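# Slide the darker slide box's tray out its far end

## Task

Working on the darker of the two slide boxes, make its inner tray stick out by a few centimetres or more from the end of the box that lies farther from the robot's base, and leave it sticking out. Everything else should finish roughly where it started. The attempt fails immediately if the gripper grasps the outer case of either box, if either box is shifted or rotated beyond a small amount, or if a tray ends up pushed out to around half its length. The tray must stay out on its own, not held there by the robot. When finished, open the gripper and move the arm away. Knocking or placing anything off the table is also a failure.

## Robot and tools

Robot: a single six-joint arm (Trossen wxai follower) with a two-finger parallel gripper and a wrist camera. Every list by joint, in commands and in results, uses this order: waist (joint_0), shoulder (joint_1), elbow (joint_2), wrist pitch (joint_3), wrist yaw (joint_4), wrist roll (joint_5). Stated joint ranges in rad: waist -3.054 to 3.054, shoulder 0.000 to 3.142, elbow 0.000 to 2.356, wrist pitch -1.571 to 1.571, wrist yaw -1.571 to 1.571, wrist roll -3.142 to 3.142. The true end of each can differ by up to 0.010 rad.

Frame: the scene frame has its origin on the table surface straight under the arm's base, +z upward, and +y to the left when facing along +x. The base itself may sit slightly tilted. The gripper's fingers extend along its own +x axis and close along its y axis. end_effector_position is the point midway between the finger pads, roughly 3 to 4 cm short of the fingertips; its printed value may be off, more so when the arm is stretched out.

The row (used by execute_actions and move): 7 plain numbers, each in [-1, 1]. The first six are scaled joint offsets, not absolute angles: 1.0 equals 0.9615 rad for waist, shoulder and elbow, 1.713 rad for wrist pitch, 1.767 rad for wrist yaw and 1.728 rad for wrist roll. The seventh is the gripper opening as an absolute value: +1 is fully open, the empty fingers close together at about -0.80, and anything lower does not close them further. Closing from fully open needs about 0.5 s.

execute_actions(actions): actions is a list of actions; each action is a list of 1 to 15 rows, one row per control step of 1/30 s. A table shorter than 15 rows repeats its final row until 15 steps have passed, so each action lasts 0.5 s. The offsets in every row of an action count from the joint angles at that action's start (for the first action of a call, from the angles in the latest result), not from the preceding row. An empty list just returns state and images. An action is rejected if it asks a joint to go outward more than 0.010 rad beyond its range; if the first action or any malformed action is rejected, nothing in the call runs. A joint asked past its real end stops there, and the result may print "joint sent to its limit"; missing that line proves nothing.

move(target, speed, blocking): target is one 7-number row; its offsets count from the "Joint positions" in the latest result that lists them, not from where the arm happens to be. All joints travel on paths that finish together, so the hand follows a curve, lasting 0.5 to 10 s (longer paths are cut off at 10 s). speed, 0.01 to 2 rad/s (default 0.5), is the top speed of the joint with the longest trip. Paths ignore obstacles; faster moves and targets set deeper past a contact push harder. With blocking=false the result arrives after 0.5 s while the arm keeps going; check with wait(0), and use wait or stop before sending new rows or moves. The extra "move:" line tells how it ended (done, off_target, moving, held, fault), limits=held or limits=none, and which joint is farthest from target.

wait(seconds): 0 to 10 s with the last command held; returns early if a running move ends. stop(): brakes a running move; braking needs room. zoom_image(camera, region): camera is cam_high, cam_low or cam_wrist (each 504x504); region is [x0, y0, x1, y1] in pixels from the top-left, at most 504 by 504. read_manual(section): only "licences". finished_scene(scene): pass the current scene's number; this ends it irreversibly and reports success.

Result lines: end_effector_position (m), end_effector_quat_wxyz, linear and angular velocities (m/s, rad/s); Joint positions and Joint velocities (rad, rad/s) followed by the finger gap in m (0.088 fully open); Joint targets, the angles currently being driven toward, which can shift by themselves; grip_measured, the measured opening on the command scale (readings may be off by about 1 mm throughout). Calls that ran actions list per-step joint readings, with HELD where a step was held back. "joint command not followed" means the clearance check altered targets. MOTOR HOT appears from 50 °C; OVER-TEMPERATURE FAULT means the arm is held until cool, and may later go limp.

Motion limits: each step the joint target stays within 0.211 rad of the measured angle for waist, shoulder and elbow, 0.213 for wrist pitch, 0.267 for wrist yaw, 0.228 for wrist roll, and targets are scaled back if they would put the hand over 70 mm from its measured spot. Big offsets therefore span several actions, and an unfinished motion may need resending. Friction can leave joints short, especially at long reach; verify after each move.

Cautions: load limits (N m) are waist 17.8, shoulder 22, elbow 22, wrist pitch 5.8, wrist yaw 5.78, wrist roll 5.42; reaching one stops the arm for 10 s and drops the rest of the call. Finger force is about 34 N per pad. Push the tray gently, e.g. with closed fingertips on its near end, and never clamp the outer case. Stop well before the tray is halfway out, avoid fast contact or shoving the box, keep everything on the table, then open and withdraw before ending the scene. Quicker, smoother work with less effort is preferred.

Each tool is called after "Call:" as name([rows], argument=value, ...), one row to a line, values as JSON.

## Session

Call:
execute_actions(actions=[])

Scene clock: 0.00 s.
end_effector_position=(+0.0679, +0.3406, +0.2428) grip_measured=+0.855 end_effector_quat_wxyz=(-0.406, +0.591, -0.484, -0.502) end_effector_velocity=(-0.002, -0.001, -0.000) end_effector_angular_velocity=(-0.006, +0.010, +0.009)
Joint names: [waist, shoulder, elbow, wrist pitch, wrist yaw, wrist roll]
Joint positions: [ 1.323  1.864  1.419 -1.15   0.096 -0.344  0.081]
Joint velocities: [ 0.002  0.002  0.002 -0.007 -0.007 -0.007  0.   ]
Motor temperatures (°C, as the motors report them): [25 24 26 26 25 26]
Heat: hottest elbow 26 °C (+0.0 °C/min).
Joint targets: [1.323 1.864 1.419 -1.150 0.096 -0.344]

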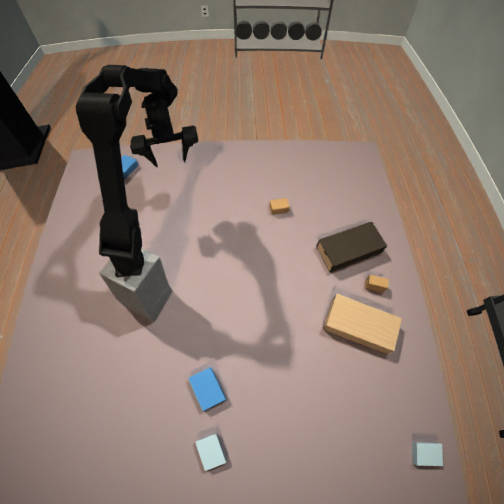

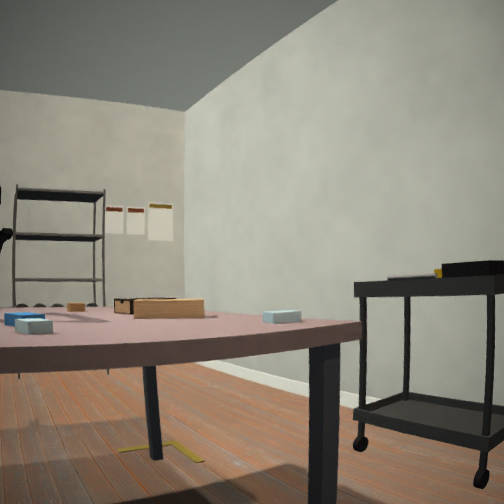

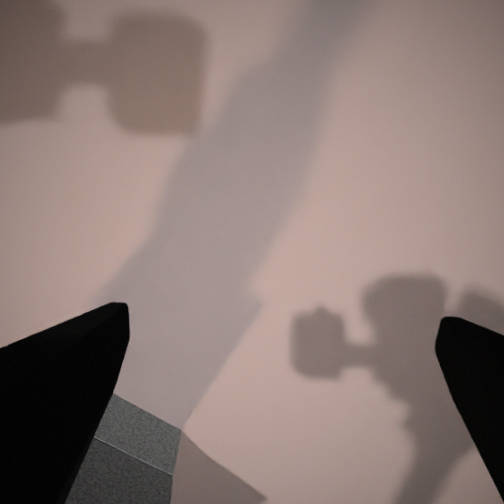

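Call:
move(target=[-1,0,-0.53,1,-0.054,0.262,-1], speed=1.2)

Call:
move(target=[-0.25,0.84,0,0.51,0,0,-1], speed=0.8)

Call:
move(target=[0,0.24,0.22,0.07,0,0,-1])

Scene clock: 2.63 s.
end_effector_position=(+0.4454, +0.2305, +0.2589) grip_measured=-0.777 end_effector_quat_wxyz=(+0.949, -0.047, +0.238, +0.201) end_effector_velocity=(-0.001, -0.001, -0.001) end_effector_angular_velocity=(-0.007, +0.006, +0.007)
Joint names: [waist, shoulder, elbow, wrist pitch, wrist yaw, wrist roll]
Joint positions: [0.363 1.864 0.923 0.562 0.004 0.107 0.001]
Joint velocities: [-0.002 -0.002 -0.002 -0.007 -0.007 -0.007  0.   ]
Motor temperatures (°C, as the motors report them): [25 25 27 26 25 26]
Heat: hottest elbow 27 °C (+0.0 °C/min).
Joint targets: [0.361 1.864 0.910 0.563 0.000 0.109]
move: off_target; limits=none; farthest joint: the elbow, 0.014 radians from its target (0.510 radians at the start)

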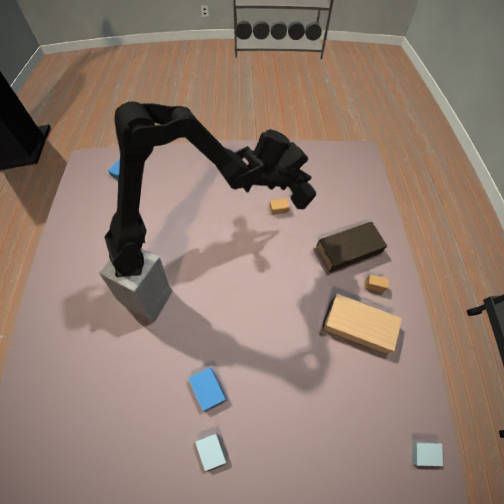

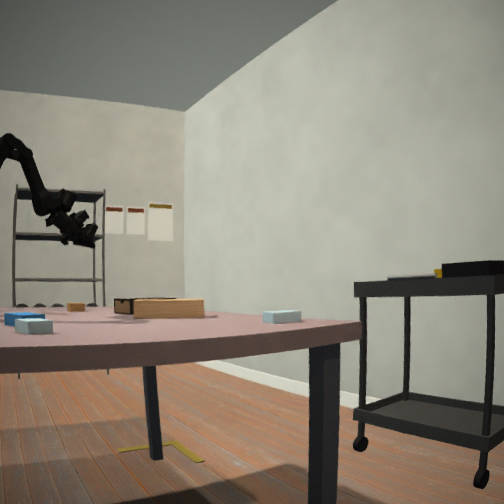

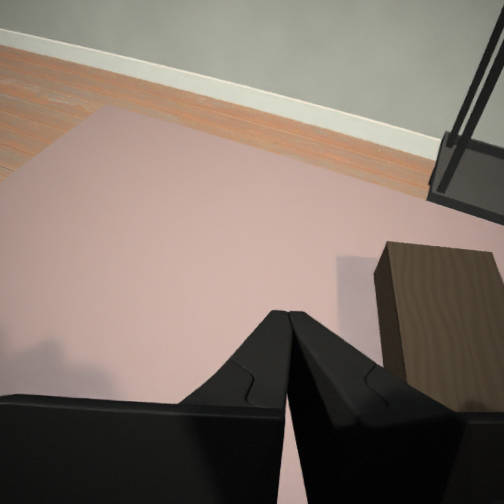

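Scene clock: 4.47 s.
end_effector_position=(+0.4622, +0.0929, +0.0706) grip_measured=-0.777 end_effector_quat_wxyz=(+0.977, -0.025, +0.191, +0.090) end_effector_velocity=(-0.001, -0.003, -0.003) end_effector_angular_velocity=(-0.007, +0.011, +0.001)
Joint names: [waist, shoulder, elbow, wrist pitch, wrist yaw, wrist roll]
Joint positions: [0.125 2.658 0.923 1.434 0.004 0.107 0.001]
Joint velocities: [-0.007  0.002 -0.002 -0.007 -0.007 -0.007 -0.   ]
Motor temperatures (°C, as the motors report them): [25 26 27 26 25 26]
Heat: hottest elbow 27 °C (+0.0 °C/min).
Joint targets: [0.123 2.671 0.923 1.435 0.004 0.107]
move: off_target; limits=none; farthest joint: the shoulder, 0.013 radians from its target (0.808 radians at the start)

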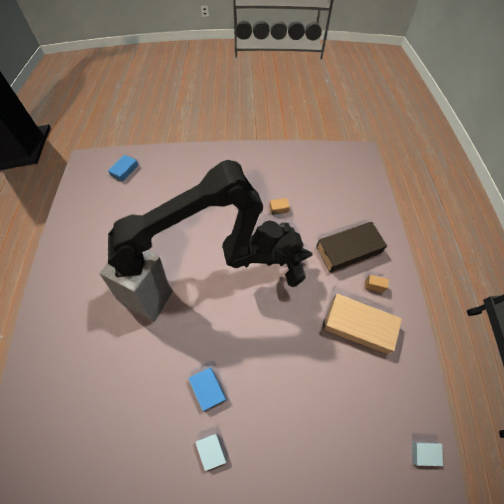

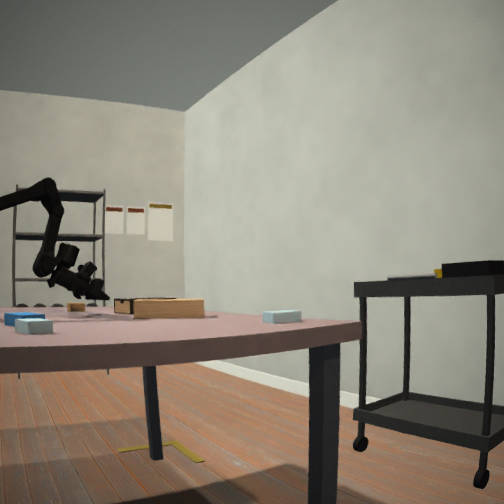

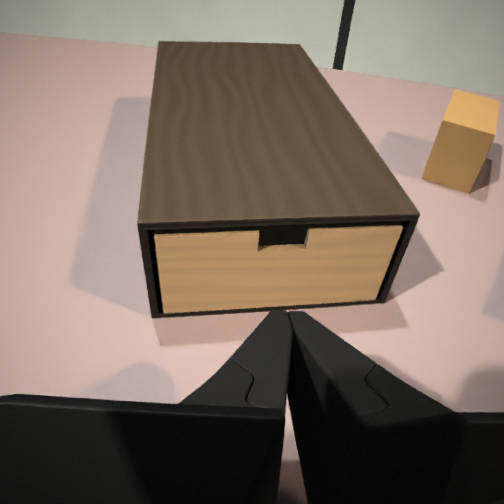

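Scene clock: 5.57 s.
end_effector_position=(+0.4832, +0.0941, +0.0379) grip_measured=-0.777 end_effector_quat_wxyz=(+0.985, -0.019, +0.140, +0.097) end_effector_velocity=(-0.002, +0.001, -0.005) end_effector_angular_velocity=(-0.004, +0.014, +0.019)
Joint names: [waist, shoulder, elbow, wrist pitch, wrist yaw, wrist roll]
Joint positions: [0.125 2.875 1.128 1.553 0.004 0.107 0.001]
Joint velocities: [-0.002  0.007  0.002 -0.007 -0.022 -0.007 -0.   ]
Motor temperatures (°C, as the motors report them): [25 26 27 26 25 26]
Heat: hottest elbow 27 °C (+10.8 °C/min).
Joint targets: [0.125 2.889 1.135 1.554 0.004 0.107]
move: off_target; limits=none; farthest joint: the shoulder, 0.013 radians from its target (0.230 radians at the start)

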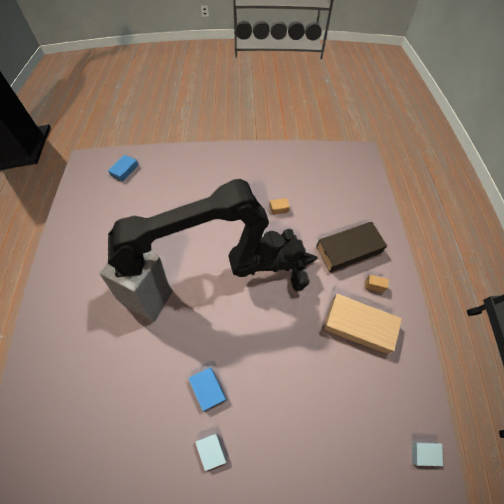

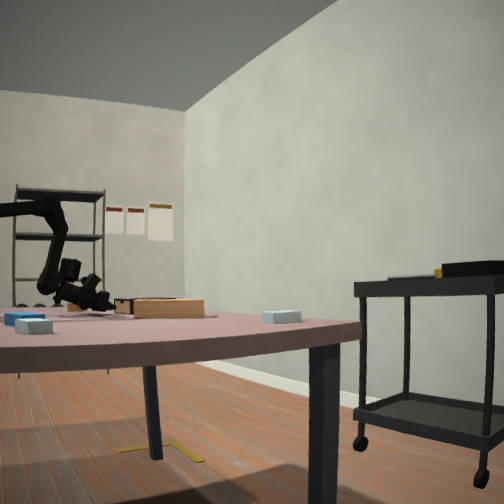

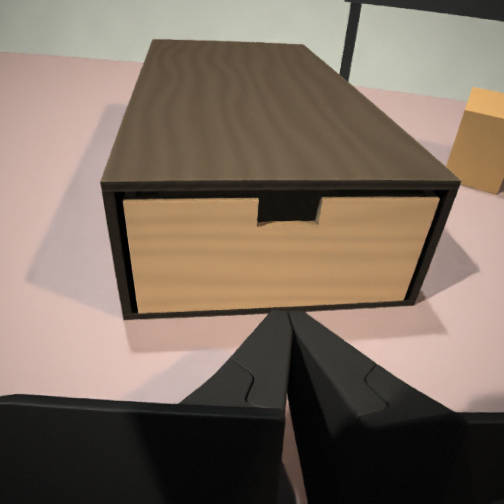

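Call:
move(target=[0.015,0.125,0.335,-0.095,0,0,-1], speed=0.13)

Scene clock: 8.80 s.
end_effector_position=(+0.5428, +0.1128, +0.0316) grip_measured=-0.777 end_effector_quat_wxyz=(+0.989, -0.014, +0.107, +0.105) end_effector_velocity=(+0.001, +0.000, +0.000) end_effector_angular_velocity=(-0.006, +0.002, +0.006)
Joint names: [waist, shoulder, elbow, wrist pitch, wrist yaw, wrist roll]
Joint positions: [0.134 2.97  1.444 1.4   0.004 0.109 0.001]
Joint velocities: [-0.002 -0.002  0.002 -0.007 -0.007 -0.007 -0.   ]
Motor temperatures (°C, as the motors report them): [25 27 27 27 25 26]
Heat: hottest shoulder 27 °C (+6.8 °C/min).
Joint targets: [0.139 2.996 1.451 1.390 0.004 0.107]
move: off_target; limits=none; farthest joint: the shoulder, 0.025 radians from its target (0.119 radians at the start)

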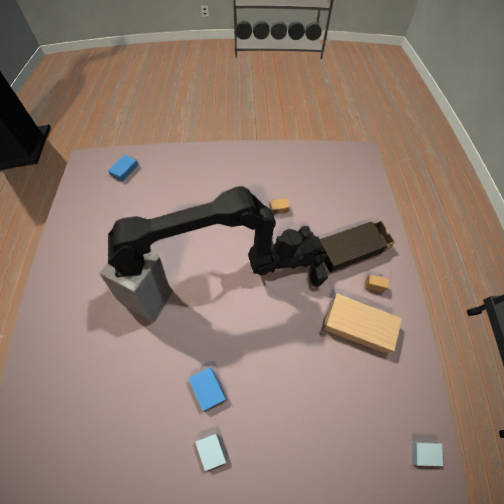

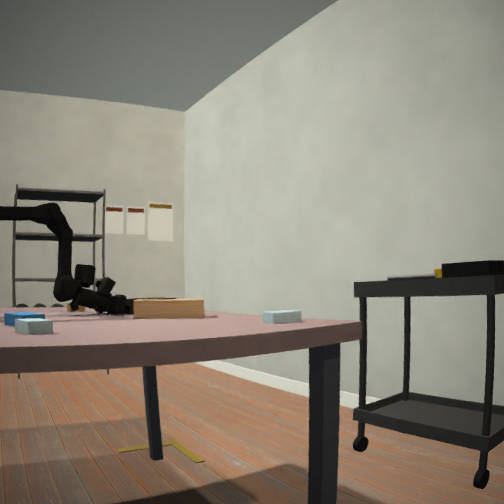

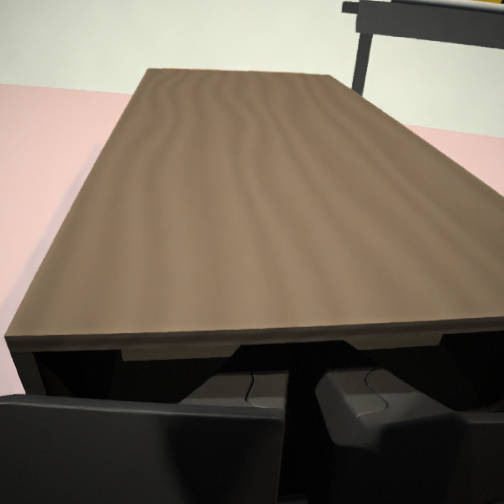

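Call:
move(target=[0,-0.1,-0.34,0.09,0,0,-1], speed=0.3)

Call:
move(target=[0,-0.5,-0.5,-0.05,0,0,-1], speed=1)

Call:
finished_scene(scene=2)

Scene clock: 11.13 s.
end_effector_position=(+0.4786, +0.0971, +0.0323) grip_measured=-0.777 end_effector_quat_wxyz=(+0.984, -0.018, +0.147, +0.100) end_effector_velocity=(-0.001, -0.000, +0.000) end_effector_angular_velocity=(-0.007, +0.007, +0.006)
Joint names: [waist, shoulder, elbow, wrist pitch, wrist yaw, wrist roll]
Joint positions: [0.134 2.885 1.124 1.553 0.004 0.11  0.001]
Joint velocities: [-0.002 -0.007 -0.007 -0.007 -0.007 -0.007 -0.   ]
Motor temperatures (°C, as the motors report them): [25 28 27 27 25 26]
Heat: hottest shoulder 28 °C (+10.8 °C/min).
Joint targets: [0.134 2.874 1.117 1.554 0.004 0.109]
move: off_target; limits=none; farthest joint: the shoulder, 0.011 radians from its target (0.096 radians at the start)

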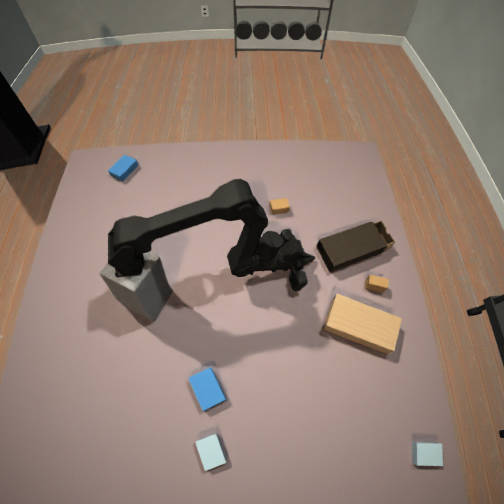

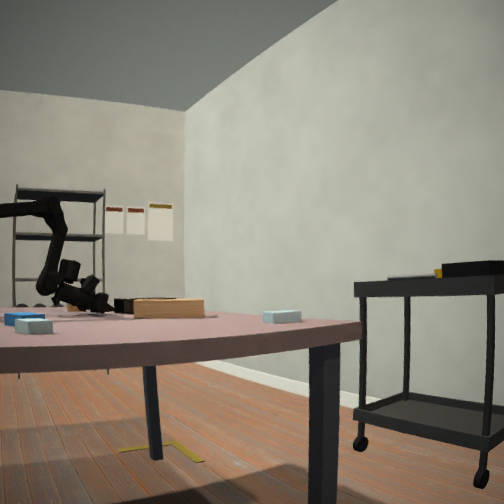

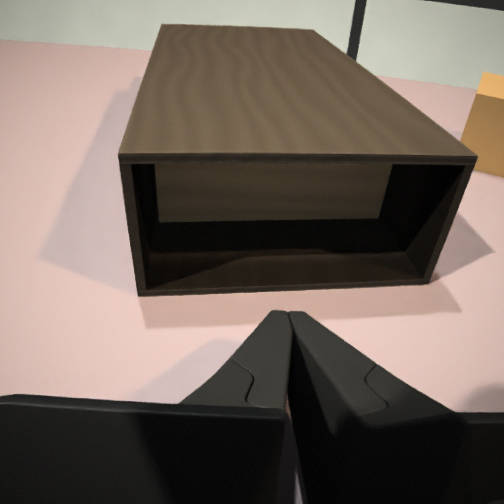

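Scene clock: 12.40 s.
end_effector_position=(+0.4224, +0.0942, +0.1273) grip_measured=-0.777 end_effector_quat_wxyz=(+0.977, -0.023, +0.189, +0.095) end_effector_velocity=(+0.000, -0.004, -0.000) end_effector_angular_velocity=(+0.002, +0.006, -0.018)
Joint names: [waist, shoulder, elbow, wrist pitch, wrist yaw, wrist roll]
Joint positions: [0.134 2.414 0.65  1.469 0.004 0.11  0.001]
Joint velocities: [-0.007 -0.002 -0.002 -0.007  0.007  0.007 -0.   ]
Motor temperatures (°C, as the motors report them): [25 28 27 27 25 26]
Heat: hottest shoulder 28 °C (+9.7 °C/min).
Joint targets: [0.134 2.404 0.643 1.467 0.004 0.110]
move: done; limits=none; farthest joint: the shoulder, 0.010 radians from its target (0.480 radians at the start)

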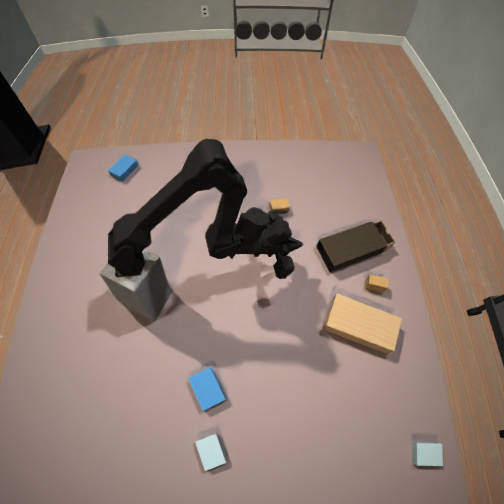

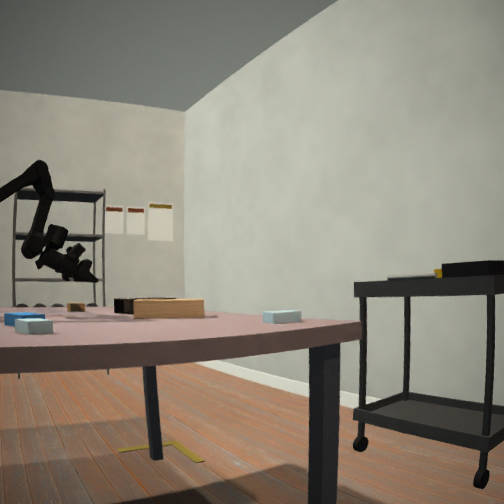

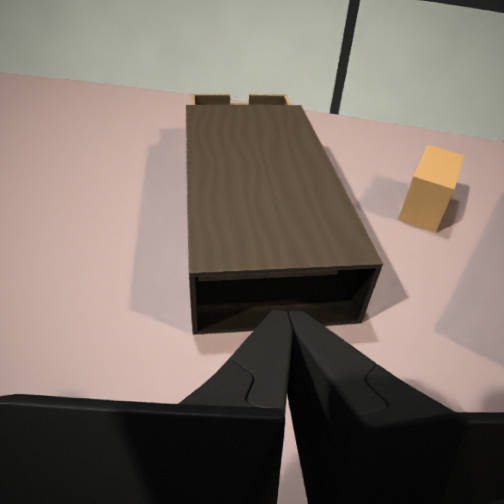

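The scene is finished: the task was done.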